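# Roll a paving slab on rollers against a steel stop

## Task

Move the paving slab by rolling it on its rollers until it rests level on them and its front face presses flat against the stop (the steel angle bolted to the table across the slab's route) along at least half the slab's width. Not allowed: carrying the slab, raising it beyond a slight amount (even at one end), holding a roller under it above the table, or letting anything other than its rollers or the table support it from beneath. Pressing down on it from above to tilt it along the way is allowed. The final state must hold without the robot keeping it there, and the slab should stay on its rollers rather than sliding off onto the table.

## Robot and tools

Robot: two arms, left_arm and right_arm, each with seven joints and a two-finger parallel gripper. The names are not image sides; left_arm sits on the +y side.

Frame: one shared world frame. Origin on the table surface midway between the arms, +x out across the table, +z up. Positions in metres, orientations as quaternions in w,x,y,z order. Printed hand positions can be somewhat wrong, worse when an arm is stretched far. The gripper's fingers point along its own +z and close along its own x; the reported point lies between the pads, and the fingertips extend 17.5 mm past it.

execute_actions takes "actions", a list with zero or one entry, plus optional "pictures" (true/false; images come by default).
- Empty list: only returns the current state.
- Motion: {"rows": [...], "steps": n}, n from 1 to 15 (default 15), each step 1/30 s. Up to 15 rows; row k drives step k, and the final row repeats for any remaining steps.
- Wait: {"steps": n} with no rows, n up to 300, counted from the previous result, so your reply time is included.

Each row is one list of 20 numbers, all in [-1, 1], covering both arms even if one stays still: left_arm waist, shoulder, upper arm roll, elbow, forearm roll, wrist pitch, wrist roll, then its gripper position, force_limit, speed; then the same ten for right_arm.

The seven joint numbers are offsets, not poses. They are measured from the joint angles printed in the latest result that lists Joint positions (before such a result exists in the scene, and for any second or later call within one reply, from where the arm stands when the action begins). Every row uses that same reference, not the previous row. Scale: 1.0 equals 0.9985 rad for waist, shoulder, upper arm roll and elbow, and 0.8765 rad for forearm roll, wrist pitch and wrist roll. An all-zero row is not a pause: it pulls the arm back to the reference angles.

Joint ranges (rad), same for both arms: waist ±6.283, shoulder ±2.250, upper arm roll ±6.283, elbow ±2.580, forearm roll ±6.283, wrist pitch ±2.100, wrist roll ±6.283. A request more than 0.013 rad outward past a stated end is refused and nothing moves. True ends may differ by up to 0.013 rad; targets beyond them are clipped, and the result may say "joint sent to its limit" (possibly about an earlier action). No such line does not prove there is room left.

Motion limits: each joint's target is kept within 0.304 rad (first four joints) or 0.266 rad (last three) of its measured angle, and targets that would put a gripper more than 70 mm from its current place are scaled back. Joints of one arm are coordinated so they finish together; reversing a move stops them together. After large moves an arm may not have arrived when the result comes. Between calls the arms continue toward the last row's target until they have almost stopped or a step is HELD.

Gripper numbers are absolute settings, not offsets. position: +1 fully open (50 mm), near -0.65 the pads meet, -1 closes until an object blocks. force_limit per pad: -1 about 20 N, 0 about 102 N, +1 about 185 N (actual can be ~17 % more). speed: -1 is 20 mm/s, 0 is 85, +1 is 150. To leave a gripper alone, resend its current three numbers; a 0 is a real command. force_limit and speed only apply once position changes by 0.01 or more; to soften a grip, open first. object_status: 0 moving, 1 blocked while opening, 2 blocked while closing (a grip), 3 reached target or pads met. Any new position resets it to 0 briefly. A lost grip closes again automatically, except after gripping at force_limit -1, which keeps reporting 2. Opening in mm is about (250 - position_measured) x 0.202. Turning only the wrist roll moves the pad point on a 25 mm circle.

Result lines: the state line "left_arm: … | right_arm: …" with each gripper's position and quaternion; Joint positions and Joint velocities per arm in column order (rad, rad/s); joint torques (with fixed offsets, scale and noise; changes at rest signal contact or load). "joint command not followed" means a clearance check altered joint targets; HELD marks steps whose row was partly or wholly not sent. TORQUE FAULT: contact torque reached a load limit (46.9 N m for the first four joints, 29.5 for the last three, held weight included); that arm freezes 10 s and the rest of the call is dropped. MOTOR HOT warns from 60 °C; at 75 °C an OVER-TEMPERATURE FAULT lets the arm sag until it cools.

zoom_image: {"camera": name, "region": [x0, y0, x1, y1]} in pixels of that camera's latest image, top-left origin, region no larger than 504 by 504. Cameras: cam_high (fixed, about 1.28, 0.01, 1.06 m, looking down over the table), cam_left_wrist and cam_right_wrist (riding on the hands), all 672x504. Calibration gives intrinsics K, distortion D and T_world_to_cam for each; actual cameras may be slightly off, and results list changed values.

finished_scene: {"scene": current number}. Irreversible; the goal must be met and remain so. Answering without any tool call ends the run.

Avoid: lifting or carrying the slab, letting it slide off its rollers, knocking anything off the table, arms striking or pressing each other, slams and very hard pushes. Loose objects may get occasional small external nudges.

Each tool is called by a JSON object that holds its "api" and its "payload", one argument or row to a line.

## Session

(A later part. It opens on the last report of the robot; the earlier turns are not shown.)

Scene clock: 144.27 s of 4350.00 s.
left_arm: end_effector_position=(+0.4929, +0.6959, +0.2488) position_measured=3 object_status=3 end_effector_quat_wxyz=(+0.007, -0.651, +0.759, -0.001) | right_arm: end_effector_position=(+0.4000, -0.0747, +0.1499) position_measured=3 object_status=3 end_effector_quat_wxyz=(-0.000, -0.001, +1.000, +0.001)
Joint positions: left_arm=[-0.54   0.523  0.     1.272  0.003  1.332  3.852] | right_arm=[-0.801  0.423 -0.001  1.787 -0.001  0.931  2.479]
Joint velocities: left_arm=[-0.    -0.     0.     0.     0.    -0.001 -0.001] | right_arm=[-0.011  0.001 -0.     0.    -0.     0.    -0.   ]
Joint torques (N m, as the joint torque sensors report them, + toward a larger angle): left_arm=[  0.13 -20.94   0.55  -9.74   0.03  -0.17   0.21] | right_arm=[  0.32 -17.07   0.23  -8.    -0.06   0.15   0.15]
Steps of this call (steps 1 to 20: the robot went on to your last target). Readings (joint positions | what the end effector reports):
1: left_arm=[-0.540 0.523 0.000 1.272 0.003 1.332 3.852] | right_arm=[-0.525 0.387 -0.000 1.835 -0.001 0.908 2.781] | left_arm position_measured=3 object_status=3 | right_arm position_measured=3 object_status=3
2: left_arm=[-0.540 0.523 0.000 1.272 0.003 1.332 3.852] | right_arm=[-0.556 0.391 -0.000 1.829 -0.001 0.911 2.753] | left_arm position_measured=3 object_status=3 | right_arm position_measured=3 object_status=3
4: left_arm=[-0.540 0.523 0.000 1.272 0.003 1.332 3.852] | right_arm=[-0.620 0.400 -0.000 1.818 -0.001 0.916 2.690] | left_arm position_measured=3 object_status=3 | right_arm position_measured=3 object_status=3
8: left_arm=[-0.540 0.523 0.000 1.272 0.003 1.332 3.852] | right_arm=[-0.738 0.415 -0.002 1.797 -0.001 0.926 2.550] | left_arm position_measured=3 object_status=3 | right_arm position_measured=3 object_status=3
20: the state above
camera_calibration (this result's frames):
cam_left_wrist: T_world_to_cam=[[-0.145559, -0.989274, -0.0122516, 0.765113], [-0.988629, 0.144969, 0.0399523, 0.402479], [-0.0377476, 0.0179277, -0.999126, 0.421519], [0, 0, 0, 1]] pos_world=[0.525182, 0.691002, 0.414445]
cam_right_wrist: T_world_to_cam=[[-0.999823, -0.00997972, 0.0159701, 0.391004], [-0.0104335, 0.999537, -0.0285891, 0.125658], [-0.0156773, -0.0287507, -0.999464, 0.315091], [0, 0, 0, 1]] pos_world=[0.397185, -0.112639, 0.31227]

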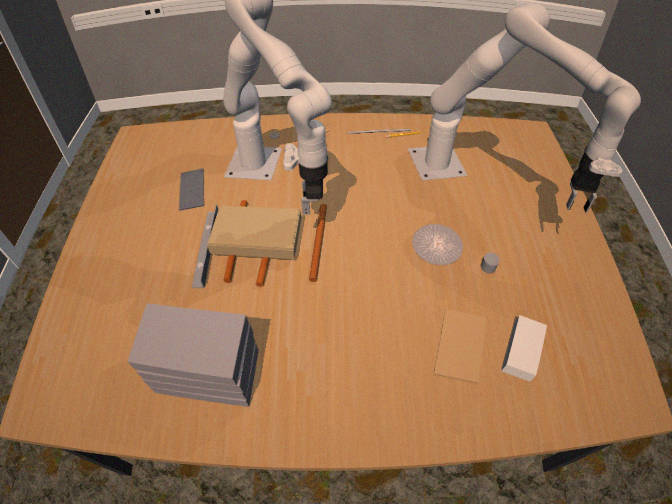

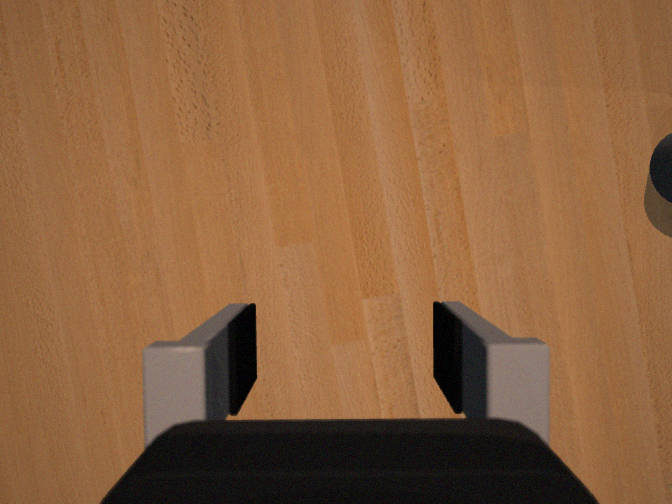

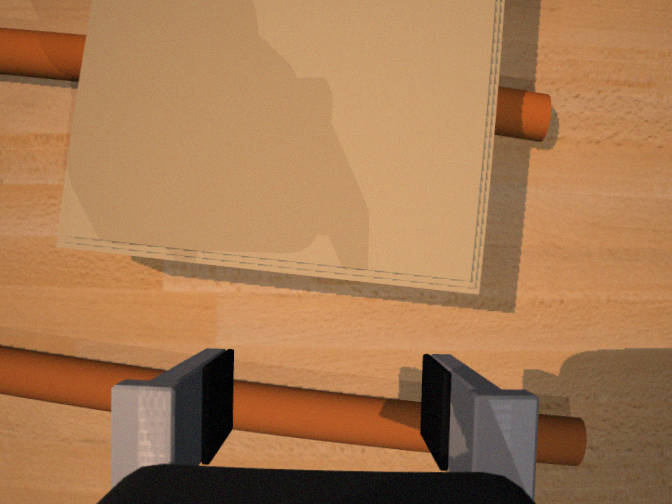

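{"api": "execute_actions", "payload": {
  "actions": [
    {"rows":[[0,0,0,0,0,0,0,1,0,0,0,0.03,0,0.022,0,-0.06,0,1,0,0],[0,0,0,0,0,0,0,1,0,0,0,0.06,0,0.045,0,-0.12,0,1,0,0],[0,0,0,0,0,0,0,1,0,0,0,0.095,0,0.068,0,-0.185,0,1,0,0],[0,0,0,0,0,0,0,1,0,0,0,0.127,0,0.09,0,-0.245,0,1,0,0],[0,0,0,0,0,0,0,1,0,0,-0.001,0.158,0,0.109,0,-0.304,0,1,0,0]]}
  ],
  "pictures": false
}}

Scene clock: 147.97 s of 4350.00 s.
left_arm: end_effector_position=(+0.4929, +0.6959, +0.2488) position_measured=3 object_status=3 end_effector_quat_wxyz=(+0.007, -0.651, +0.759, -0.001) | right_arm: end_effector_position=(+0.4001, -0.0742, +0.0592) position_measured=3 object_status=3 end_effector_quat_wxyz=(+0.001, -0.001, +1.000, +0.001)
Joint positions: left_arm=[-0.54   0.523  0.     1.272  0.003  1.332  3.852] | right_arm=[-0.802  0.578 -0.001  1.896 -0.001  0.665  2.479]
Joint velocities: left_arm=[-0.    -0.    -0.     0.001  0.     0.    -0.   ] | right_arm=[ 0.     0.022 -0.001  0.001 -0.    -0.002  0.   ]
Joint torques (N m, as the joint torque sensors report them, + toward a larger angle): left_arm=[  0.08 -20.62   0.31  -9.33   0.11  -0.21   0.19] | right_arm=[ -0.43 -18.92   0.16  -5.99   0.07  -0.03   0.07]
Steps of this call (steps 1 to 15: the robot went on to your last target; steps 16 to 90: nothing new was sent; then 0.20 s passed at rest; steps 91 to 105: all 15 steps of this action). Readings (joint positions | what the end effector reports):
91: left_arm=[-0.540 0.523 0.000 1.272 0.003 1.332 3.852] | right_arm=[-0.802 0.425 -0.001 1.787 -0.001 0.930 2.479] | left_arm position_measured=3 object_status=3 | right_arm position_measured=3 object_status=3
92: left_arm=[-0.540 0.523 0.000 1.272 0.003 1.332 3.852] | right_arm=[-0.802 0.431 -0.001 1.791 -0.001 0.921 2.479] | left_arm position_measured=3 object_status=3 | right_arm position_measured=3 object_status=3
94: left_arm=[-0.540 0.523 0.000 1.272 0.003 1.332 3.852] | right_arm=[-0.801 0.461 -0.001 1.810 -0.001 0.874 2.479] | left_arm position_measured=3 object_status=3 | right_arm position_measured=3 object_status=3
98: left_arm=[-0.540 0.523 0.000 1.272 0.003 1.332 3.852] | right_arm=[-0.802 0.548 -0.001 1.872 -0.001 0.723 2.479] | left_arm position_measured=3 object_status=3 | right_arm position_measured=3 object_status=3
105: the state above

{"api": "execute_actions", "payload": {
  "actions": [
    {"rows":[[0,0,0,0,0,0,0,1,0,0,0.005,0.001,0,0.004,0,-0.003,0.005,1,0,0],[0,0,0,0,0,0,0,1,0,0,0.010,-0.001,0,0.009,0,-0.006,0.011,1,0,0],[0,0,0,0,0,0,0,1,0,0,0.014,-0.003,0,0.014,0,-0.009,0.016,1,0,0],[0,0,0,0,0,0,0,1,0,0,0.019,-0.005,0,0.018,0,-0.012,0.022,1,0,0],[0,0,0,0,0,0,0,1,0,0,0.024,-0.008,0,0.023,0,-0.015,0.027,1,0,0],[0,0,0,0,0,0,0,1,0,0,0.029,-0.010,0,0.028,0,-0.018,0.033,1,0,0],[0,0,0,0,0,0,0,1,0,0,0.033,-0.012,0,0.032,0,-0.020,0.038,1,0,0],[0,0,0,0,0,0,0,1,0,0,0.038,-0.014,0,0.037,0,-0.023,0.044,1,0,0],[0,0,0,0,0,0,0,1,0,0,0.043,-0.016,0,0.041,0,-0.026,0.049,1,0,0],[0,0,0,0,0,0,0,1,0,0,0.048,-0.018,0,0.046,0,-0.029,0.055,1,0,0]]}
  ],
  "pictures": false
}}

Scene clock: 154.63 s of 4350.00 s.
left_arm: end_effector_position=(+0.4929, +0.6959, +0.2488) position_measured=3 object_status=3 end_effector_quat_wxyz=(+0.007, -0.651, +0.759, -0.001) | right_arm: end_effector_position=(+0.3996, -0.0973, +0.0580) position_measured=3 object_status=3 end_effector_quat_wxyz=(-0.000, -0.002, +1.000, +0.002)
Joint positions: left_arm=[-0.54   0.523  0.     1.272  0.003  1.332  3.852] | right_arm=[-0.756  0.561 -0.003  1.94  -0.002  0.639  2.527]
Joint velocities: left_arm=[-0.    -0.    -0.001 -0.001  0.001 -0.001 -0.001] | right_arm=[ 0.01  -0.002 -0.006  0.003 -0.003 -0.005  0.001]
Joint torques (N m, as the joint torque sensors report them, + toward a larger angle): left_arm=[  0.23 -20.76   0.69  -9.59  -0.03  -0.17   0.  ] | right_arm=[  0.97 -17.55   1.44  -4.88   0.51   0.4    0.18]
Steps of this call (steps 1 to 15: the robot went on to your last target; steps 16 to 90: nothing new was sent; then 3.17 s passed at rest; steps 91 to 105: all 15 steps of this action). Readings (joint positions | what the end effector reports):
91: left_arm=[-0.540 0.523 0.000 1.272 0.003 1.332 3.852] | right_arm=[-0.801 0.581 -0.002 1.896 -0.001 0.664 2.480] | left_arm position_measured=3 object_status=3 | right_arm position_measured=3 object_status=3
92: left_arm=[-0.540 0.523 0.000 1.272 0.003 1.332 3.852] | right_arm=[-0.798 0.579 -0.002 1.898 -0.001 0.663 2.482] | left_arm position_measured=3 object_status=3 | right_arm position_measured=3 object_status=3
94: left_arm=[-0.540 0.523 0.000 1.272 0.003 1.332 3.852] | right_arm=[-0.790 0.576 -0.002 1.906 -0.001 0.659 2.490] | left_arm position_measured=3 object_status=3 | right_arm position_measured=3 object_status=3
98: left_arm=[-0.540 0.523 0.000 1.272 0.003 1.332 3.852] | right_arm=[-0.772 0.568 -0.001 1.924 -0.001 0.649 2.509] | left_arm position_measured=3 object_status=3 | right_arm position_measured=3 object_status=3
105: the state above

{"api": "execute_actions", "payload": {
  "actions": [
    {"rows":[[0,0,0,0,0,0,0,1,0,0,0.005,-0.002,0.003,0.005,0.002,-0.002,0.004,1,0,0],[0,0,0,0,0,0,0,1,0,0,0.009,-0.003,0.003,0.008,0.002,-0.003,0.008,1,0,0],[0,0,0,0,0,0,0,1,0,0,0.012,-0.005,0.003,0.010,0.002,-0.005,0.012,1,0,0],[0,0,0,0,0,0,0,1,0,0,0.016,-0.006,0.003,0.013,0.002,-0.007,0.016,1,0,0],[0,0,0,0,0,0,0,1,0,0,0.019,-0.007,0.003,0.016,0.002,-0.009,0.019,1,0,0],[0,0,0,0,0,0,0,1,0,0,0.022,-0.009,0.003,0.019,0.002,-0.010,0.023,1,0,0],[0,0,0,0,0,0,0,1,0,0,0.026,-0.010,0.003,0.022,0.002,-0.012,0.027,1,0,0],[0,0,0,0,0,0,0,1,0,0,0.029,-0.011,0.003,0.024,0.002,-0.014,0.031,1,0,0],[0,0,0,0,0,0,0,1,0,0,0.033,-0.012,0.003,0.027,0.002,-0.016,0.035,1,0,0],[0,0,0,0,0,0,0,1,0,0,0.036,-0.014,0.003,0.030,0.002,-0.017,0.039,1,0,0],[0,0,0,0,0,0,0,1,0,0,0.039,-0.015,0.003,0.033,0.002,-0.019,0.043,1,0,0],[0,0,0,0,0,0,0,1,0,0,0.043,-0.016,0.003,0.036,0.002,-0.021,0.047,1,0,0],[0,0,0,0,0,0,0,1,0,0,0.046,-0.017,0.003,0.038,0.002,-0.022,0.050,1,0,0],[0,0,0,0,0,0,0,1,0,0,0.050,-0.019,0.003,0.041,0.002,-0.024,0.054,1,0,0],[0,0,0,0,0,0,0,1,0,0,0.053,-0.020,0.003,0.044,0.002,-0.026,0.058,1,0,0]]}
  ]
}}

Scene clock: 158.60 s of 4350.00 s.
left_arm: end_effector_position=(+0.4929, +0.6959, +0.2488) position_measured=3 object_status=3 end_effector_quat_wxyz=(+0.007, -0.651, +0.759, -0.001) | right_arm: end_effector_position=(+0.3970, -0.1008, +0.0595) position_measured=3 object_status=3 end_effector_quat_wxyz=(+0.002, -0.009, +1.000, +0.014)
Joint positions: left_arm=[-0.54   0.523  0.     1.272  0.003  1.332  3.852] | right_arm=[-0.725  0.542 -0.022  1.97  -0.017  0.61   2.569]
Joint velocities: left_arm=[-0.    -0.     0.001  0.    -0.001 -0.001  0.   ] | right_arm=[ 0.071 -0.049 -0.03   0.071 -0.024 -0.054  0.096]
Joint torques (N m, as the joint torque sensors report them, + toward a larger angle): left_arm=[  0.21 -20.88   0.41  -9.82  -0.19  -0.26   0.21] | right_arm=[ 13.88 -16.08  17.13   0.79   8.39   4.4    1.96]
Steps of this call (steps 1 to 15: the robot went on to your last target; steps 16 to 90: nothing new was sent; then 0.47 s passed at rest; steps 91 to 105: all 15 steps of this action). Readings (joint positions | what the end effector reports):
91: left_arm=[-0.540 0.523 0.000 1.272 0.003 1.332 3.852] | right_arm=[-0.755 0.560 -0.003 1.941 -0.003 0.638 2.528] | left_arm position_measured=3 object_status=3 | right_arm position_measured=3 object_status=3
92: left_arm=[-0.540 0.523 0.000 1.272 0.003 1.332 3.852] | right_arm=[-0.753 0.559 -0.004 1.943 -0.004 0.636 2.529] | left_arm position_measured=3 object_status=3 | right_arm position_measured=3 object_status=3
94: left_arm=[-0.540 0.523 0.000 1.272 0.003 1.332 3.852] | right_arm=[-0.749 0.557 -0.006 1.946 -0.006 0.631 2.535] | left_arm position_measured=3 object_status=3 | right_arm position_measured=3 object_status=3
98: left_arm=[-0.540 0.523 0.000 1.272 0.003 1.332 3.852] | right_arm=[-0.740 0.552 -0.012 1.954 -0.010 0.622 2.547] | left_arm position_measured=3 object_status=3 | right_arm position_measured=3 object_status=3
105: the state above
camera_calibration (this result's frames):
cam_left_wrist: T_world_to_cam=[[-0.145559, -0.989274, -0.0122541, 0.765116], [-0.988629, 0.14497, 0.0399491, 0.402482], [-0.0377442, 0.0179297, -0.999127, 0.421514], [0, 0, 0, 1]] pos_world=[0.525185, 0.691004, 0.414443]
cam_right_wrist: T_world_to_cam=[[-0.999553, -0.0278521, 0.0108929, 0.387533], [-0.0278705, 0.99961, -0.00154816, 0.154443], [-0.0108456, -0.00185106, -0.999939, 0.22474], [0, 0, 0, 1]] pos_world=[0.394101, -0.143173, 0.220744]

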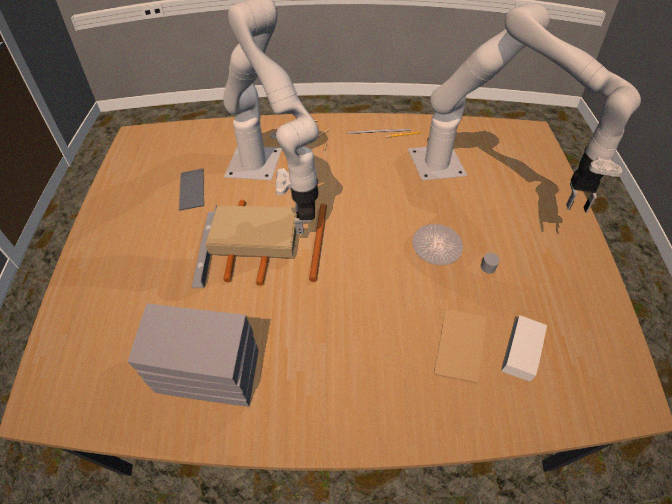

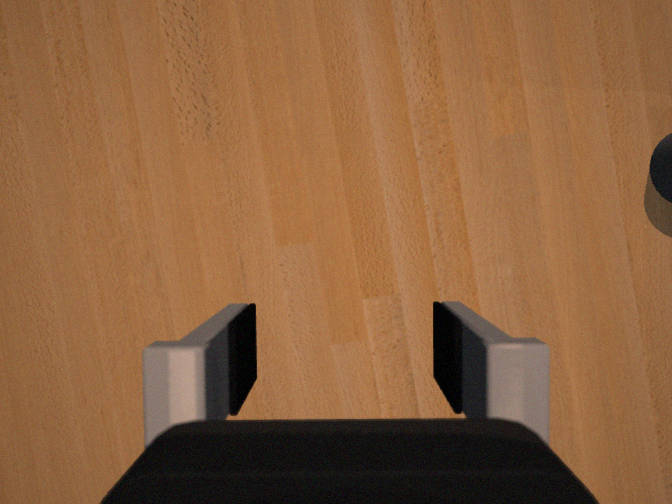

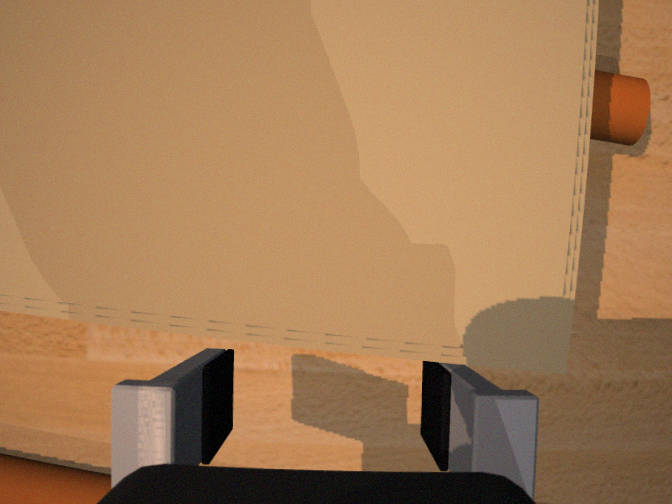

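{"api": "execute_actions", "payload": {
  "actions": []
}}

{"api": "zoom_image", "payload": {
  "camera": "cam_high",
  "region": [170, 180, 350, 300]
}}

Scene clock: 160.43 s of 4350.00 s.
left_arm: end_effector_position=(+0.4929, +0.6959, +0.2488) position_measured=3 object_status=3 end_effector_quat_wxyz=(+0.007, -0.651, +0.759, -0.001) | right_arm: end_effector_position=(+0.3961, -0.1014, +0.0597) position_measured=3 object_status=3 end_effector_quat_wxyz=(+0.002, -0.011, +1.000, +0.015)
Joint positions: left_arm=[-0.54   0.523  0.     1.272  0.003  1.332  3.852] | right_arm=[-0.723  0.539 -0.024  1.975 -0.018  0.608  2.575]
Joint velocities: left_arm=[-0.    -0.     0.     0.     0.     0.     0.001] | right_arm=[-0.001  0.     0.     0.     0.    -0.    -0.   ]
Joint torques (N m, as the joint torque sensors report them, + toward a larger angle): left_arm=[  0.28 -20.87   0.33  -9.82  -0.08  -0.3    0.  ] | right_arm=[ 14.64 -16.2   17.23   1.1    8.56   3.97   1.75]
Steps of this call (steps 1 to 15: the robot went on to your last target; steps 16 to 55: nothing new was sent). Readings (joint positions | what the end effector reports):
1: left_arm=[-0.540 0.523 0.000 1.272 0.003 1.332 3.852] | right_arm=[-0.723 0.540 -0.023 1.973 -0.018 0.609 2.572] | left_arm position_measured=3 object_status=3 | right_arm position_measured=3 object_status=3
2: left_arm=[-0.540 0.523 0.000 1.272 0.003 1.332 3.852] | right_arm=[-0.723 0.540 -0.023 1.974 -0.018 0.608 2.574] | left_arm position_measured=3 object_status=3 | right_arm position_measured=3 object_status=3
4: left_arm=[-0.540 0.523 0.000 1.272 0.003 1.332 3.852] | right_arm=[-0.723 0.540 -0.023 1.974 -0.018 0.608 2.574] | left_arm position_measured=3 object_status=3 | right_arm position_measured=3 object_status=3
8: left_arm=[-0.540 0.523 0.000 1.272 0.003 1.332 3.852] | right_arm=[-0.723 0.539 -0.024 1.975 -0.018 0.608 2.575] | left_arm position_measured=3 object_status=3 | right_arm position_measured=3 object_status=3
55: the state above
All arms were judged still, so your last target was given up. Only a new action makes them travel on or press farther. Fingers that are still opening or closing keep moving.
camera_calibration (this result's frames):
cam_left_wrist: T_world_to_cam=[[-0.145559, -0.989274, -0.012254, 0.765116], [-0.988629, 0.144969, 0.0399493, 0.402482], [-0.0377443, 0.0179296, -0.999127, 0.421514], [0, 0, 0, 1]] pos_world=[0.525185, 0.691004, 0.414443]
cam_right_wrist: T_world_to_cam=[[-0.999427, -0.0320834, 0.0108011, 0.38611], [-0.0320863, 0.999485, -0.0000874652, 0.156518], [-0.0107928, -0.000433983, -0.999942, 0.225031], [0, 0, 0, 1]] pos_world=[0.39334, -0.143952, 0.220861]

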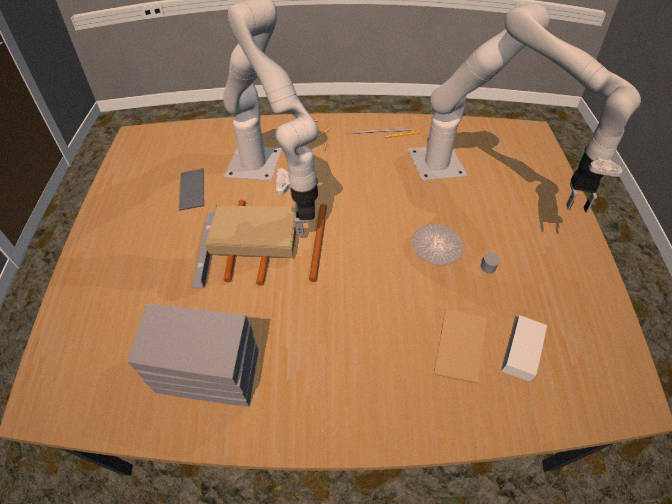

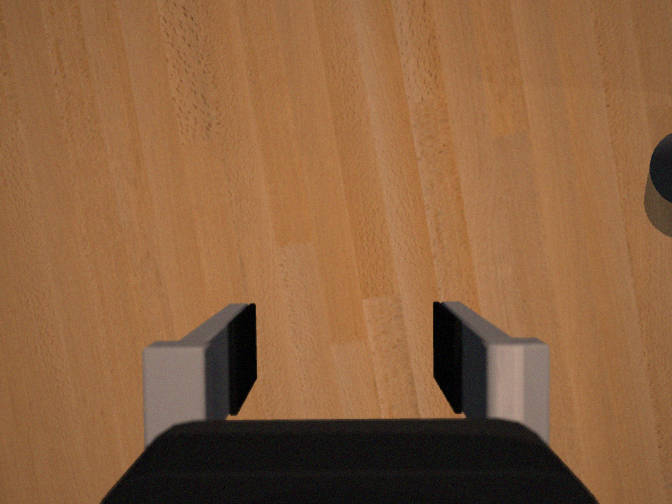

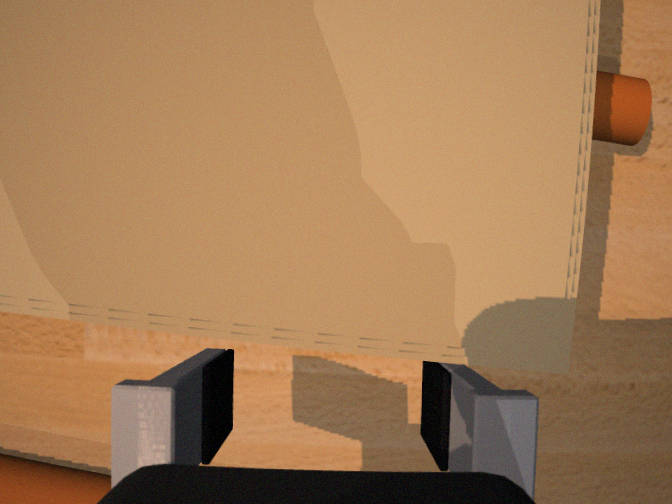

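Region (170, 180, 350, 300) of cam_high's 672x504 image, scaled by 2.800, with more detail than that image has.

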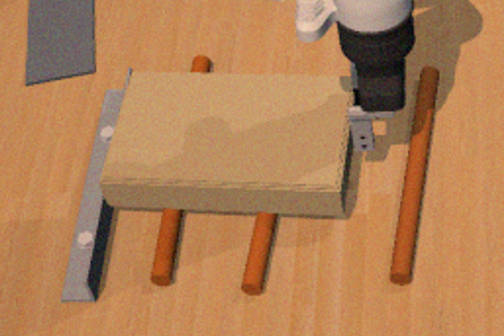

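{"api": "execute_actions", "payload": {
  "actions": [
    {"rows":[[0,0,0,0,0,0,0,1,0,0,-0.01,0.005,0.008,-0.01,0.006,0.008,-0.012,1,0,0],[0,0,0,0,0,0,0,1,0,0,-0.02,0.01,0.016,-0.02,0.012,0.016,-0.03,1,0,0],[0,0,0,0,0,0,0,1,0,0,-0.035,0.016,0.024,-0.035,0.018,0.03,-0.05,1,0,0],[0,0,0,0,0,0,0,1,0,0,-0.05,0.025,0.024,-0.05,0.02,0.042,-0.07,1,0,0],[0,0,0,0,0,0,0,1,0,0,-0.05,0.025,0.024,-0.05,0.02,0.042,-0.07,1,0,0],[0,0,0,0,0,0,0,1,0,0,-0.05,0.025,0.024,-0.05,0.02,0.042,-0.07,1,0,0],[0,0,0,0,0,0,0,1,0,0,-0.05,-0.02,0.024,-0.08,0.02,0.13,-0.07,1,0,0],[0,0,0,0,0,0,0,1,0,0,-0.05,-0.07,0.024,-0.12,0.02,0.23,-0.07,1,0,0],[0,0,0,0,0,0,0,1,0,0,-0.05,-0.13,0.024,-0.17,0.02,0.34,-0.07,1,0,0],[0,0,0,0,0,0,0,1,0,0,-0.05,-0.19,0.024,-0.23,0.02,0.48,-0.07,1,0,0]]}
  ],
  "pictures": false
}}

Scene clock: 168.27 s of 4350.00 s.
left_arm: end_effector_position=(+0.4929, +0.6959, +0.2488) position_measured=3 object_status=3 end_effector_quat_wxyz=(+0.007, -0.651, +0.759, -0.001) | right_arm: end_effector_position=(+0.4117, -0.0825, +0.1466) position_measured=3 object_status=3 end_effector_quat_wxyz=(+0.010, -0.003, +1.000, +0.007)
Joint positions: left_arm=[-0.54   0.523  0.     1.272  0.003  1.332  3.852] | right_arm=[-0.772  0.423  0.     1.8   -0.001  0.895  2.513]
Joint velocities: left_arm=[ 0.    -0.     0.001 -0.     0.     0.    -0.   ] | right_arm=[-0.005 -0.666  0.    -0.514  0.     1.216 -0.002]
Joint torques (N m, as the joint torque sensors report them, + toward a larger angle): left_arm=[  0.21 -20.63   0.34  -9.8    0.07  -0.26  -0.05] | right_arm=[  0.33 -17.74  -0.03  -6.98  -0.17  -0.08   0.05]
Steps of this call (steps 1 to 90: nothing new was sent; then 4.33 s passed at rest; steps 91 to 105: all 15 steps of this action). Readings (joint positions | what the end effector reports):
91: left_arm=[-0.540 0.523 0.000 1.272 0.003 1.332 3.852] | right_arm=[-0.724 0.540 -0.024 1.974 -0.018 0.608 2.574] | left_arm position_measured=3 object_status=3 | right_arm position_measured=3 object_status=3
92: left_arm=[-0.540 0.523 0.000 1.272 0.003 1.332 3.852] | right_arm=[-0.730 0.541 -0.022 1.972 -0.016 0.610 2.573] | left_arm position_measured=3 object_status=3 | right_arm position_measured=3 object_status=3
94: left_arm=[-0.540 0.523 0.000 1.272 0.003 1.332 3.852] | right_arm=[-0.750 0.547 -0.011 1.958 -0.007 0.620 2.558] | left_arm position_measured=3 object_status=3 | right_arm position_measured=3 object_status=3
98: left_arm=[-0.540 0.523 0.000 1.272 0.003 1.332 3.852] | right_arm=[-0.771 0.559 -0.001 1.918 -0.001 0.656 2.515] | left_arm position_measured=3 object_status=3 | right_arm position_measured=3 object_status=3
105: the state above

{"api": "execute_actions", "payload": {
  "actions": [
    {"rows":[[0,0,0,0,0,0,0,1,0,0,0.1,-0.1,0,-0.03,0,0.15,0.1,1,0,0],[0,0,0,0,0,0,0,1,0,0,0.3,-0.14,0,0.02,0,0.15,0.33,1,0,0],[0,0,0,0,0,0,0,1,0,0,0.602,-0.182,0,0.073,0,0.152,0.681,1,0,0]]}
  ],
  "pictures": false
}}

{"api": "execute_actions", "payload": {
  "actions": [
    {"steps":15}
  ]
}}

Scene clock: 171.27 s of 4350.00 s.
left_arm: end_effector_position=(+0.4929, +0.6959, +0.2488) position_measured=3 object_status=3 end_effector_quat_wxyz=(+0.007, -0.651, +0.759, -0.001) | right_arm: end_effector_position=(+0.4261, -0.2454, +0.1986) position_measured=3 object_status=3 end_effector_quat_wxyz=(+0.002, +0.025, +1.000, +0.001)
Joint positions: left_arm=[-0.54   0.523  0.     1.272  0.003  1.332  3.852] | right_arm=[-0.391  0.268 -0.     1.84  -0.001  1.028  2.84 ]
Joint velocities: left_arm=[-0.     0.     0.     0.    -0.    -0.002  0.   ] | right_arm=[ 1.009 -0.121  0.003  0.148  0.001 -0.     0.97 ]
Joint torques (N m, as the joint torque sensors report them, + toward a larger angle): left_arm=[  0.27 -20.64   0.61  -9.89   0.01  -0.3    0.26] | right_arm=[ -0.4  -14.41   0.2   -8.25  -0.12  -0.01   0.1 ]
Steps of this call (steps 1 to 30: the robot went on to your last target; steps 31 to 75: nothing new was sent; steps 76 to 90: all 15 steps of this action). Readings (joint positions | what the end effector reports):
76: left_arm=[-0.540 0.523 0.000 1.272 0.003 1.332 3.852] | right_arm=[-0.771 0.349 -0.000 1.745 -0.001 1.028 2.514] | left_arm position_measured=3 object_status=3 | right_arm position_measured=3 object_status=3
77: left_arm=[-0.540 0.523 0.000 1.272 0.003 1.332 3.852] | right_arm=[-0.764 0.347 -0.001 1.747 -0.002 1.028 2.518] | left_arm position_measured=3 object_status=3 | right_arm position_measured=3 object_status=3
79: left_arm=[-0.540 0.523 0.000 1.272 0.003 1.332 3.852] | right_arm=[-0.734 0.340 -0.003 1.754 -0.002 1.027 2.541] | left_arm position_measured=3 object_status=3 | right_arm position_measured=3 object_status=3
83: left_arm=[-0.540 0.523 0.000 1.272 0.003 1.332 3.852] | right_arm=[-0.619 0.306 -0.001 1.790 -0.001 1.028 2.638] | left_arm position_measured=3 object_status=3 | right_arm position_measured=3 object_status=3
90: the state above

Scene clock: 171.77 s of 4350.00 s.
left_arm: end_effector_position=(+0.4929, +0.6959, +0.2488) position_measured=3 object_status=3 end_effector_quat_wxyz=(+0.007, -0.651, +0.759, -0.001) | right_arm: end_effector_position=(+0.4203, -0.3292, +0.1999) position_measured=3 object_status=3 end_effector_quat_wxyz=(-0.000, -0.002, +1.000, +0.000)
Joint positions: left_arm=[-0.54   0.523  0.     1.272  0.003  1.332  3.852] | right_arm=[-0.173  0.241  0.     1.873 -0.001  1.028  3.11 ]
Joint velocities: left_arm=[-0.     0.    -0.    -0.    -0.     0.001  0.   ] | right_arm=[ 0.021 -0.003  0.001  0.     0.    -0.    -0.   ]
Joint torques (N m, as the joint torque sensors report them, + toward a larger angle): left_arm=[  0.31 -20.67   0.38  -9.75  -0.05  -0.25   0.15] | right_arm=[ -0.15 -14.62   0.13  -8.37  -0.03  -0.22   0.02]
Steps of this call (steps 1 to 15: the robot went on to your last target). Readings (joint positions | what the end effector reports):
1: left_arm=[-0.540 0.523 0.000 1.272 0.003 1.332 3.852] | right_arm=[-0.357 0.264 -0.000 1.845 -0.001 1.028 2.874] | left_arm position_measured=3 object_status=3 | right_arm position_measured=3 object_status=3
2: left_arm=[-0.540 0.523 0.000 1.272 0.003 1.332 3.852] | right_arm=[-0.324 0.260 0.000 1.850 -0.001 1.028 2.913] | left_arm position_measured=3 object_status=3 | right_arm position_measured=3 object_status=3
4: left_arm=[-0.540 0.523 0.000 1.272 0.003 1.332 3.852] | right_arm=[-0.262 0.252 0.001 1.859 -0.001 1.028 2.994] | left_arm position_measured=3 object_status=3 | right_arm position_measured=3 object_status=3
8: left_arm=[-0.540 0.523 0.000 1.272 0.003 1.332 3.852] | right_arm=[-0.188 0.243 0.003 1.871 0.000 1.028 3.099] | left_arm position_measured=3 object_status=3 | right_arm position_measured=3 object_status=3
15: the state above
camera_calibration (this result's frames):
cam_left_wrist: T_world_to_cam=[[-0.145559, -0.989274, -0.0122557, 0.765118], [-0.988629, 0.144969, 0.039947, 0.402485], [-0.0377418, 0.017931, -0.999127, 0.42151], [0, 0, 0, 1]] pos_world=[0.525187, 0.691005, 0.414441]
cam_right_wrist: T_world_to_cam=[[-0.999799, -0.012067, 0.0160344, 0.407171], [-0.0125331, 0.999492, -0.0292905, 0.382689], [-0.0156728, -0.0294855, -0.999442, 0.357801], [0, 0, 0, 1]] pos_world=[0.417493, -0.367031, 0.362282]

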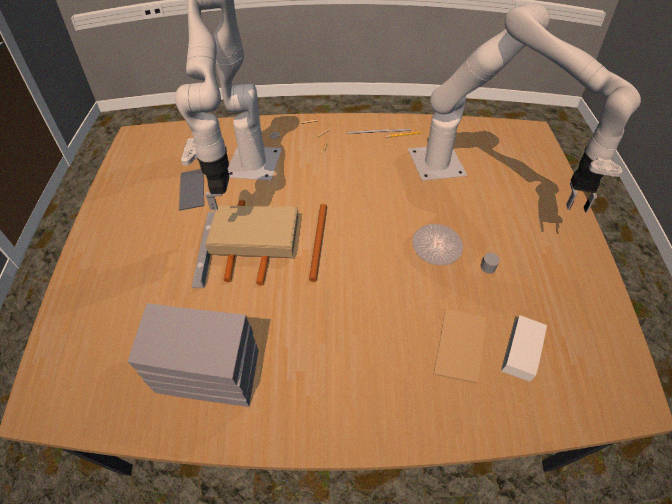

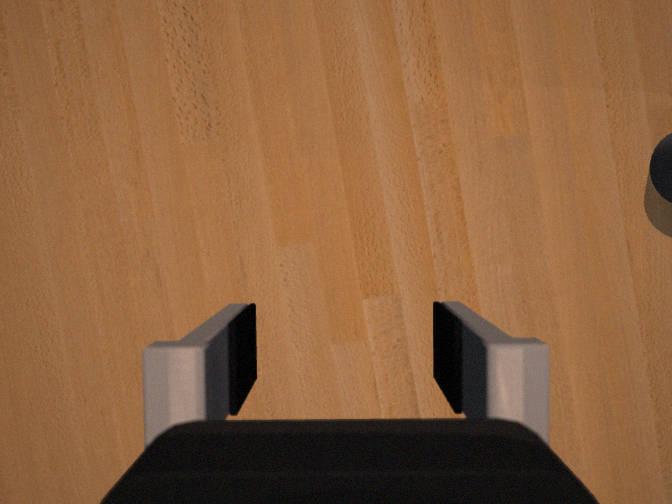

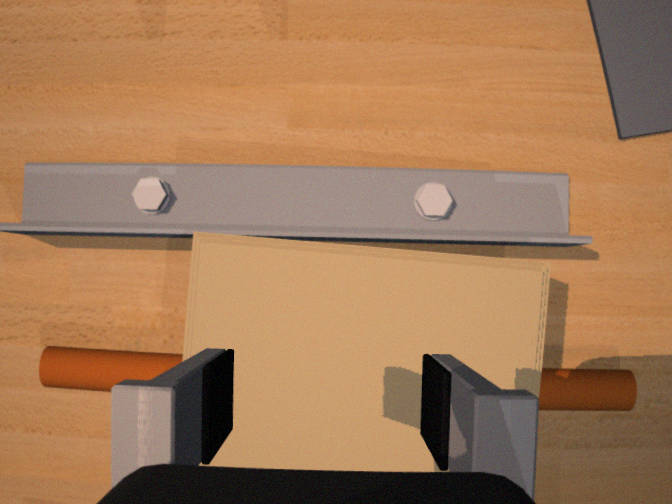

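{"api": "execute_actions", "payload": {
  "actions": [
    {"rows":[[0,0,0,0,0,0,0,1,0,0,-0.372,0.345,0,-0.374,0,0.033,-0.426,-1,0,0]]}
  ],
  "pictures": false
}}

{"api": "execute_actions", "payload": {
  "actions": [
    {"steps":10}
  ]
}}

Scene clock: 180.27 s of 4350.00 s.
left_arm: end_effector_position=(+0.4929, +0.6959, +0.2488) position_measured=3 object_status=3 end_effector_quat_wxyz=(+0.007, -0.651, +0.759, -0.001) | right_arm: end_effector_position=(+0.5146, -0.1789, +0.1605) position_measured=210 object_status=0 end_effector_quat_wxyz=(-0.001, -0.003, +1.000, -0.001)
Joint positions: left_arm=[-0.54   0.523  0.     1.272  0.003  1.332  3.852] | right_arm=[-0.481  0.529  0.001  1.563 -0.     1.052  2.807]
Joint velocities: left_arm=[-0.  0. -0. -0. -0. -0.  0.] | right_arm=[-0.669  0.6   -0.022 -0.703 -0.011  0.041 -0.766]
Joint torques (N m, as the joint torque sensors report them, + toward a larger angle): left_arm=[  0.04 -20.75   0.09  -9.81  -0.17  -0.12   0.05] | right_arm=[ -0.32 -20.76  -0.24  -8.09  -0.03   0.27   0.12]
Steps of this call (steps 1 to 15: the robot went on to your last target; steps 16 to 90: nothing new was sent; then 5.00 s passed at rest; steps 91 to 105: all 15 steps of this action). Readings (joint positions | what the end effector reports):
91: left_arm=[-0.540 0.523 0.000 1.272 0.003 1.332 3.852] | right_arm=[-0.173 0.242 0.001 1.872 -0.001 1.029 3.110] | left_arm position_measured=3 object_status=3 | right_arm position_measured=13 object_status=0
92: left_arm=[-0.540 0.523 0.000 1.272 0.003 1.332 3.852] | right_arm=[-0.180 0.249 0.002 1.867 -0.000 1.030 3.105] | left_arm position_measured=3 object_status=3 | right_arm position_measured=27 object_status=0
94: left_arm=[-0.540 0.523 0.000 1.272 0.003 1.332 3.852] | right_arm=[-0.210 0.280 0.003 1.840 0.000 1.033 3.082] | left_arm position_measured=3 object_status=3 | right_arm position_measured=55 object_status=0
98: left_arm=[-0.540 0.523 0.000 1.272 0.003 1.332 3.852] | right_arm=[-0.310 0.376 0.002 1.741 -0.000 1.040 2.995] | left_arm position_measured=3 object_status=3 | right_arm position_measured=112 object_status=0
105: the state above

Scene clock: 180.60 s of 4350.00 s.
left_arm: end_effector_position=(+0.4929, +0.6959, +0.2488) position_measured=3 object_status=3 end_effector_quat_wxyz=(+0.007, -0.651, +0.759, -0.001) | right_arm: end_effector_position=(+0.5252, -0.1409, +0.1507) position_measured=253 object_status=3 end_effector_quat_wxyz=(+0.000, +0.000, +1.000, +0.000)
Joint positions: left_arm=[-0.54   0.523  0.     1.272  0.003  1.332  3.852] | right_arm=[-0.543  0.584  0.     1.499 -0.001  1.057  2.737]
Joint velocities: left_arm=[ 0.    -0.     0.001  0.     0.     0.001  0.   ] | right_arm=[-0.016  0.018 -0.    -0.001 -0.001  0.001 -0.   ]
Joint torques (N m, as the joint torque sensors report them, + toward a larger angle): left_arm=[  0.33 -20.76   0.38  -9.85   0.03  -0.36   0.11] | right_arm=[  0.14 -21.43   0.19  -8.46   0.08  -0.01   0.02]
Steps of this call (steps 1 to 10: the robot went on to your last target). Readings (joint positions | what the end effector reports):
1: left_arm=[-0.540 0.523 0.000 1.272 0.003 1.332 3.852] | right_arm=[-0.501 0.547 0.000 1.542 -0.001 1.053 2.783] | left_arm position_measured=3 object_status=3 | right_arm position_measured=224 object_status=0
2: left_arm=[-0.540 0.523 0.000 1.272 0.003 1.332 3.852] | right_arm=[-0.518 0.562 -0.001 1.524 -0.002 1.054 2.763] | left_arm position_measured=3 object_status=3 | right_arm position_measured=238 object_status=0
4: left_arm=[-0.540 0.523 0.000 1.272 0.003 1.332 3.852] | right_arm=[-0.536 0.577 -0.003 1.504 -0.002 1.056 2.740] | left_arm position_measured=3 object_status=3 | right_arm position_measured=253 object_status=0
8: left_arm=[-0.540 0.523 0.000 1.272 0.003 1.332 3.852] | right_arm=[-0.542 0.582 -0.000 1.500 -0.001 1.057 2.737] | left_arm position_measured=3 object_status=3 | right_arm position_measured=253 object_status=0
10: the state above
camera_calibration (this result's frames):
cam_left_wrist: T_world_to_cam=[[-0.145559, -0.989274, -0.0122565, 0.765119], [-0.988629, 0.144969, 0.039946, 0.402486], [-0.0377407, 0.0179316, -0.999127, 0.421509], [0, 0, 0, 1]] pos_world=[0.525188, 0.691006, 0.414441]
cam_right_wrist: T_world_to_cam=[[-0.999858, -0.0084048, 0.0146042, 0.515916], [-0.00882562, 0.999541, -0.0289936, 0.192295], [-0.0143538, -0.0291184, -0.999473, 0.315166], [0, 0, 0, 1]] pos_world=[0.522063, -0.178693, 0.313041]

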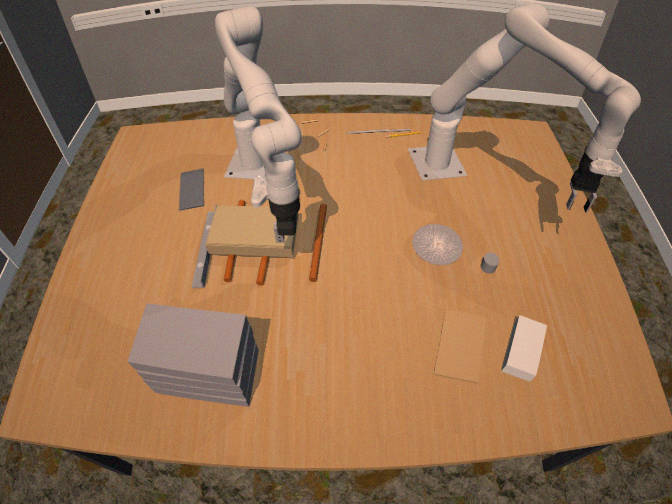

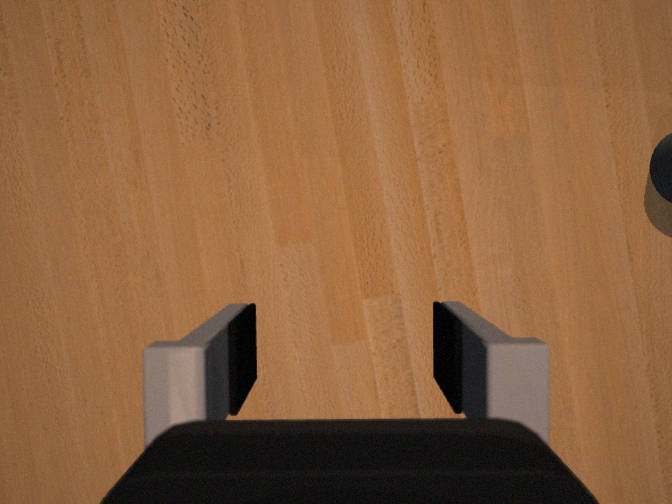

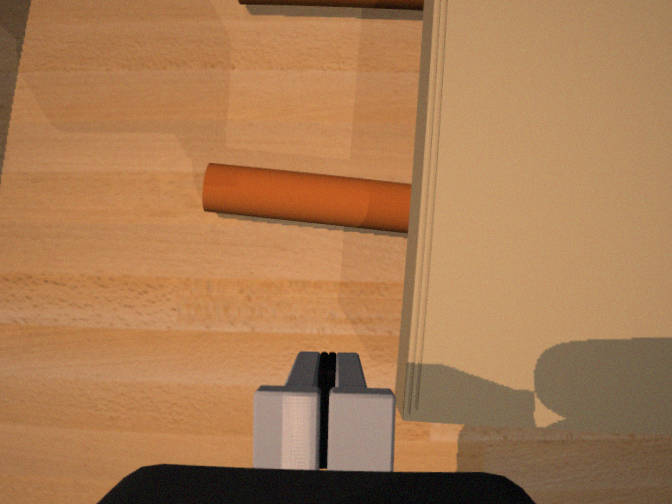

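{"api": "execute_actions", "payload": {
  "actions": [
    {"rows":[[0,0,0,0,0,0,0,1,0,0,0.017,0.0,0,0.015,0,-0.01,0.021,-1,0,0],[0,0,0,0,0,0,0,1,0,0,0.017,0.03,0,0.04,0,-0.075,0.021,-1,0,0],[0,0,0,0,0,0,0,1,0,0,0.017,0.06,0,0.065,0,-0.14,0.021,-1,0,0],[0,0,0,0,0,0,0,1,0,0,0.017,0.095,0,0.093,0,-0.21,0.021,-1,0,0],[0,0,0,0,0,0,0,1,0,0,0.017,0.125,0,0.118,0,-0.275,0.021,-1,0,0]]}
  ],
  "pictures": false
}}

Scene clock: 184.30 s of 4350.00 s.
left_arm: end_effector_position=(+0.4929, +0.6959, +0.2488) position_measured=3 object_status=3 end_effector_quat_wxyz=(+0.007, -0.651, +0.759, -0.001) | right_arm: end_effector_position=(+0.5251, -0.1502, +0.0587) position_measured=253 object_status=3 end_effector_quat_wxyz=(+0.001, -0.001, +1.000, +0.000)
Joint positions: left_arm=[-0.54   0.523  0.     1.272  0.003  1.332  3.852] | right_arm=[-0.526  0.707  0.     1.617 -0.001  0.816  2.755]
Joint velocities: left_arm=[-0.     0.     0.001 -0.001  0.    -0.    -0.   ] | right_arm=[ 0.001  0.017  0.001 -0.002  0.    -0.002 -0.   ]
Joint torques (N m, as the joint torque sensors report them, + toward a larger angle): left_arm=[ -0.14 -20.91   0.19  -9.7   -0.01  -0.38   0.33] | right_arm=[ -0.02 -21.7    0.05  -7.13   0.     0.03   0.14]
Steps of this call (steps 1 to 30: the robot went on to your last target; steps 31 to 90: nothing new was sent; then 0.20 s passed at rest; steps 91 to 105: all 15 steps of this action). Readings (joint positions | what the end effector reports):
91: left_arm=[-0.540 0.523 0.000 1.272 0.003 1.332 3.852] | right_arm=[-0.543 0.586 -0.000 1.500 -0.001 1.057 2.738] | left_arm position_measured=3 object_status=3 | right_arm position_measured=253 object_status=3
92: left_arm=[-0.540 0.523 0.000 1.272 0.003 1.332 3.852] | right_arm=[-0.537 0.585 -0.002 1.504 -0.002 1.054 2.742] | left_arm position_measured=3 object_status=3 | right_arm position_measured=253 object_status=3
94: left_arm=[-0.540 0.523 0.000 1.272 0.003 1.332 3.852] | right_arm=[-0.530 0.597 0.001 1.526 -0.000 1.025 2.751] | left_arm position_measured=3 object_status=3 | right_arm position_measured=253 object_status=3
98: left_arm=[-0.540 0.523 0.000 1.272 0.003 1.332 3.852] | right_arm=[-0.527 0.674 0.000 1.589 -0.001 0.881 2.754] | left_arm position_measured=3 object_status=3 | right_arm position_measured=253 object_status=3
105: the state above

{"api": "execute_actions", "payload": {
  "actions": [
    {"rows":[[0,0,0,0,0,0,0,1,0,0,-0.002,-0.002,0,0.009,0,-0.005,-0.002,-1,0,0],[0,0,0,0,0,0,0,1,0,0,-0.004,-0.006,0,0.018,0,-0.011,-0.005,-1,0,0],[0,0,0,0,0,0,0,1,0,0,-0.006,-0.010,0,0.026,0,-0.016,-0.007,-1,0,0],[0,0,0,0,0,0,0,1,0,0,-0.008,-0.014,0,0.035,0,-0.022,-0.009,-1,0,0],[0,0,0,0,0,0,0,1,0,0,-0.010,-0.018,0,0.044,0,-0.027,-0.011,-1,0,0],[0,0,0,0,0,0,0,1,0,0,-0.012,-0.022,0,0.051,0,-0.032,-0.013,-1,0,0],[0,0,0,0,0,0,0,1,0,0,-0.013,-0.025,0,0.058,0,-0.036,-0.015,-1,0,0],[0,0,0,0,0,0,0,1,0,0,-0.015,-0.028,0,0.064,0,-0.040,-0.017,-1,0,0],[0,0,0,0,0,0,0,1,0,0,-0.016,-0.030,0,0.070,0,-0.044,-0.018,-1,0,0],[0,0,0,0,0,0,0,1,0,0,-0.018,-0.033,0,0.076,0,-0.047,-0.020,-1,0,0],[0,0,0,0,0,0,0,1,0,0,-0.019,-0.036,0,0.082,0,-0.051,-0.022,-1,0,0],[0,0,0,0,0,0,0,1,0,0,-0.021,-0.038,0,0.088,0,-0.054,-0.023,-1,0,0],[0,0,0,0,0,0,0,1,0,0,-0.022,-0.041,0,0.093,0,-0.058,-0.025,-1,0,0],[0,0,0,0,0,0,0,1,0,0,-0.024,-0.043,0,0.099,0,-0.061,-0.026,-1,0,0],[0,0,0,0,0,0,0,1,0,0,-0.025,-0.046,0,0.105,0,-0.065,-0.028,-1,0,0]]}
  ]
}}

Scene clock: 188.27 s of 4350.00 s.
left_arm: end_effector_position=(+0.4929, +0.6959, +0.2488) position_measured=3 object_status=3 end_effector_quat_wxyz=(+0.007, -0.651, +0.759, -0.001) | right_arm: end_effector_position=(+0.5020, -0.1499, +0.0587) position_measured=253 object_status=3 end_effector_quat_wxyz=(+0.004, -0.000, +1.000, +0.001)
Joint positions: left_arm=[-0.54   0.523  0.     1.272  0.003  1.332  3.852] | right_arm=[-0.548  0.666  0.002  1.707  0.001  0.76   2.734]
Joint velocities: left_arm=[ 0.    -0.    -0.    -0.    -0.    -0.001 -0.   ] | right_arm=[-0.036 -0.079  0.003  0.154 -0.001 -0.102 -0.04 ]
Joint torques (N m, as the joint torque sensors report them, + toward a larger angle): left_arm=[  0.05 -20.72   0.19  -9.71   0.01  -0.16  -0.01] | right_arm=[ -1.12 -20.63  -0.72  -2.82  -0.76   2.75  -0.18]
Steps of this call (steps 1 to 15: the robot went on to your last target; steps 16 to 90: nothing new was sent; then 0.47 s passed at rest; steps 91 to 105: all 15 steps of this action). Readings (joint positions | what the end effector reports):
91: left_arm=[-0.540 0.523 0.000 1.272 0.003 1.332 3.852] | right_arm=[-0.526 0.708 0.000 1.618 -0.001 0.816 2.755] | left_arm position_measured=3 object_status=3 | right_arm position_measured=253 object_status=3
92: left_arm=[-0.540 0.523 0.000 1.272 0.003 1.332 3.852] | right_arm=[-0.527 0.706 0.001 1.622 -0.001 0.813 2.754] | left_arm position_measured=3 object_status=3 | right_arm position_measured=253 object_status=3
94: left_arm=[-0.540 0.523 0.000 1.272 0.003 1.332 3.852] | right_arm=[-0.531 0.699 0.001 1.636 -0.001 0.806 2.751] | left_arm position_measured=3 object_status=3 | right_arm position_measured=253 object_status=3
98: left_arm=[-0.540 0.523 0.000 1.272 0.003 1.332 3.852] | right_arm=[-0.538 0.685 0.000 1.668 -0.001 0.789 2.744] | left_arm position_measured=3 object_status=3 | right_arm position_measured=253 object_status=3
105: the state above
camera_calibration (this result's frames):
cam_left_wrist: T_world_to_cam=[[-0.145559, -0.989274, -0.0122581, 0.765121], [-0.98863, 0.144969, 0.0399437, 0.402489], [-0.0377383, 0.0179329, -0.999127, 0.421505], [0, 0, 0, 1]] pos_world=[0.52519, 0.691007, 0.414439]
cam_right_wrist: T_world_to_cam=[[-0.999934, -0.0092414, 0.00687391, 0.494314], [-0.00943284, 0.999553, -0.0283597, 0.198763], [-0.00660875, -0.0284227, -0.999574, 0.21887], [0, 0, 0, 1]] pos_world=[0.497602, -0.187886, 0.221016]

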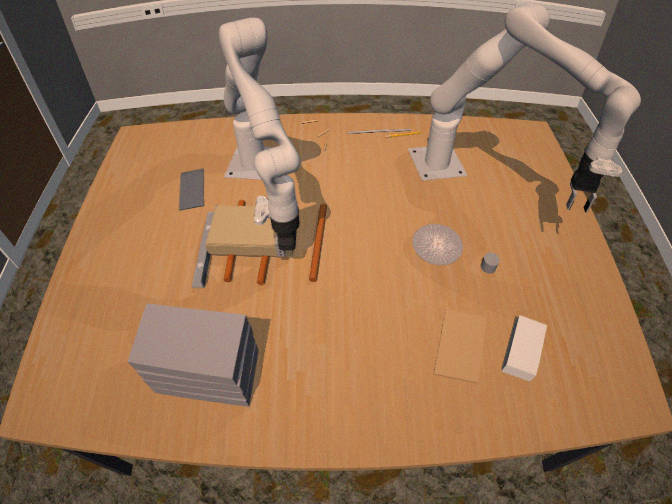

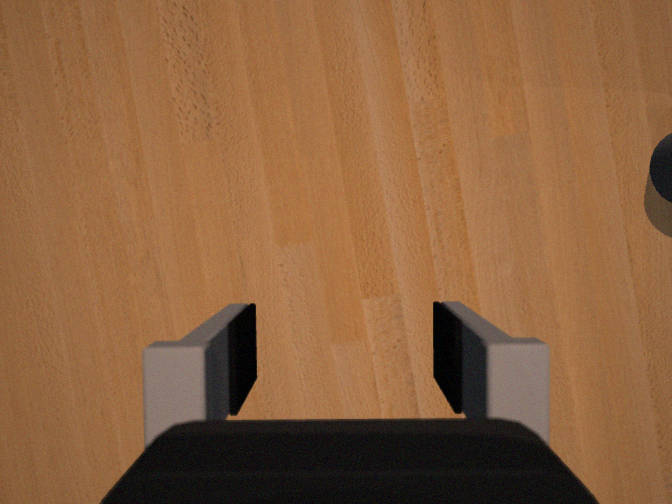

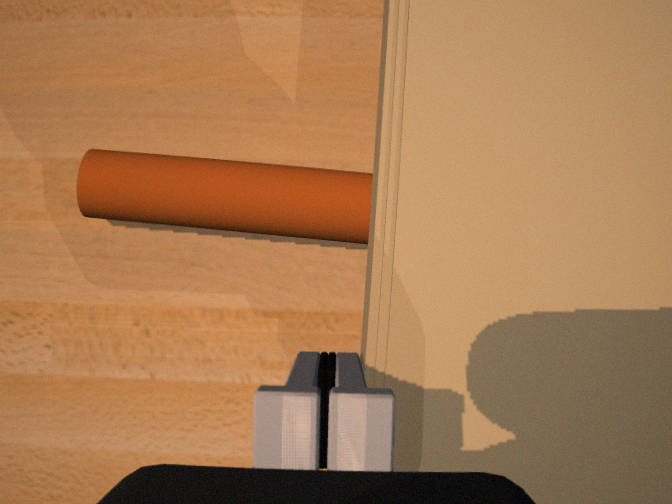

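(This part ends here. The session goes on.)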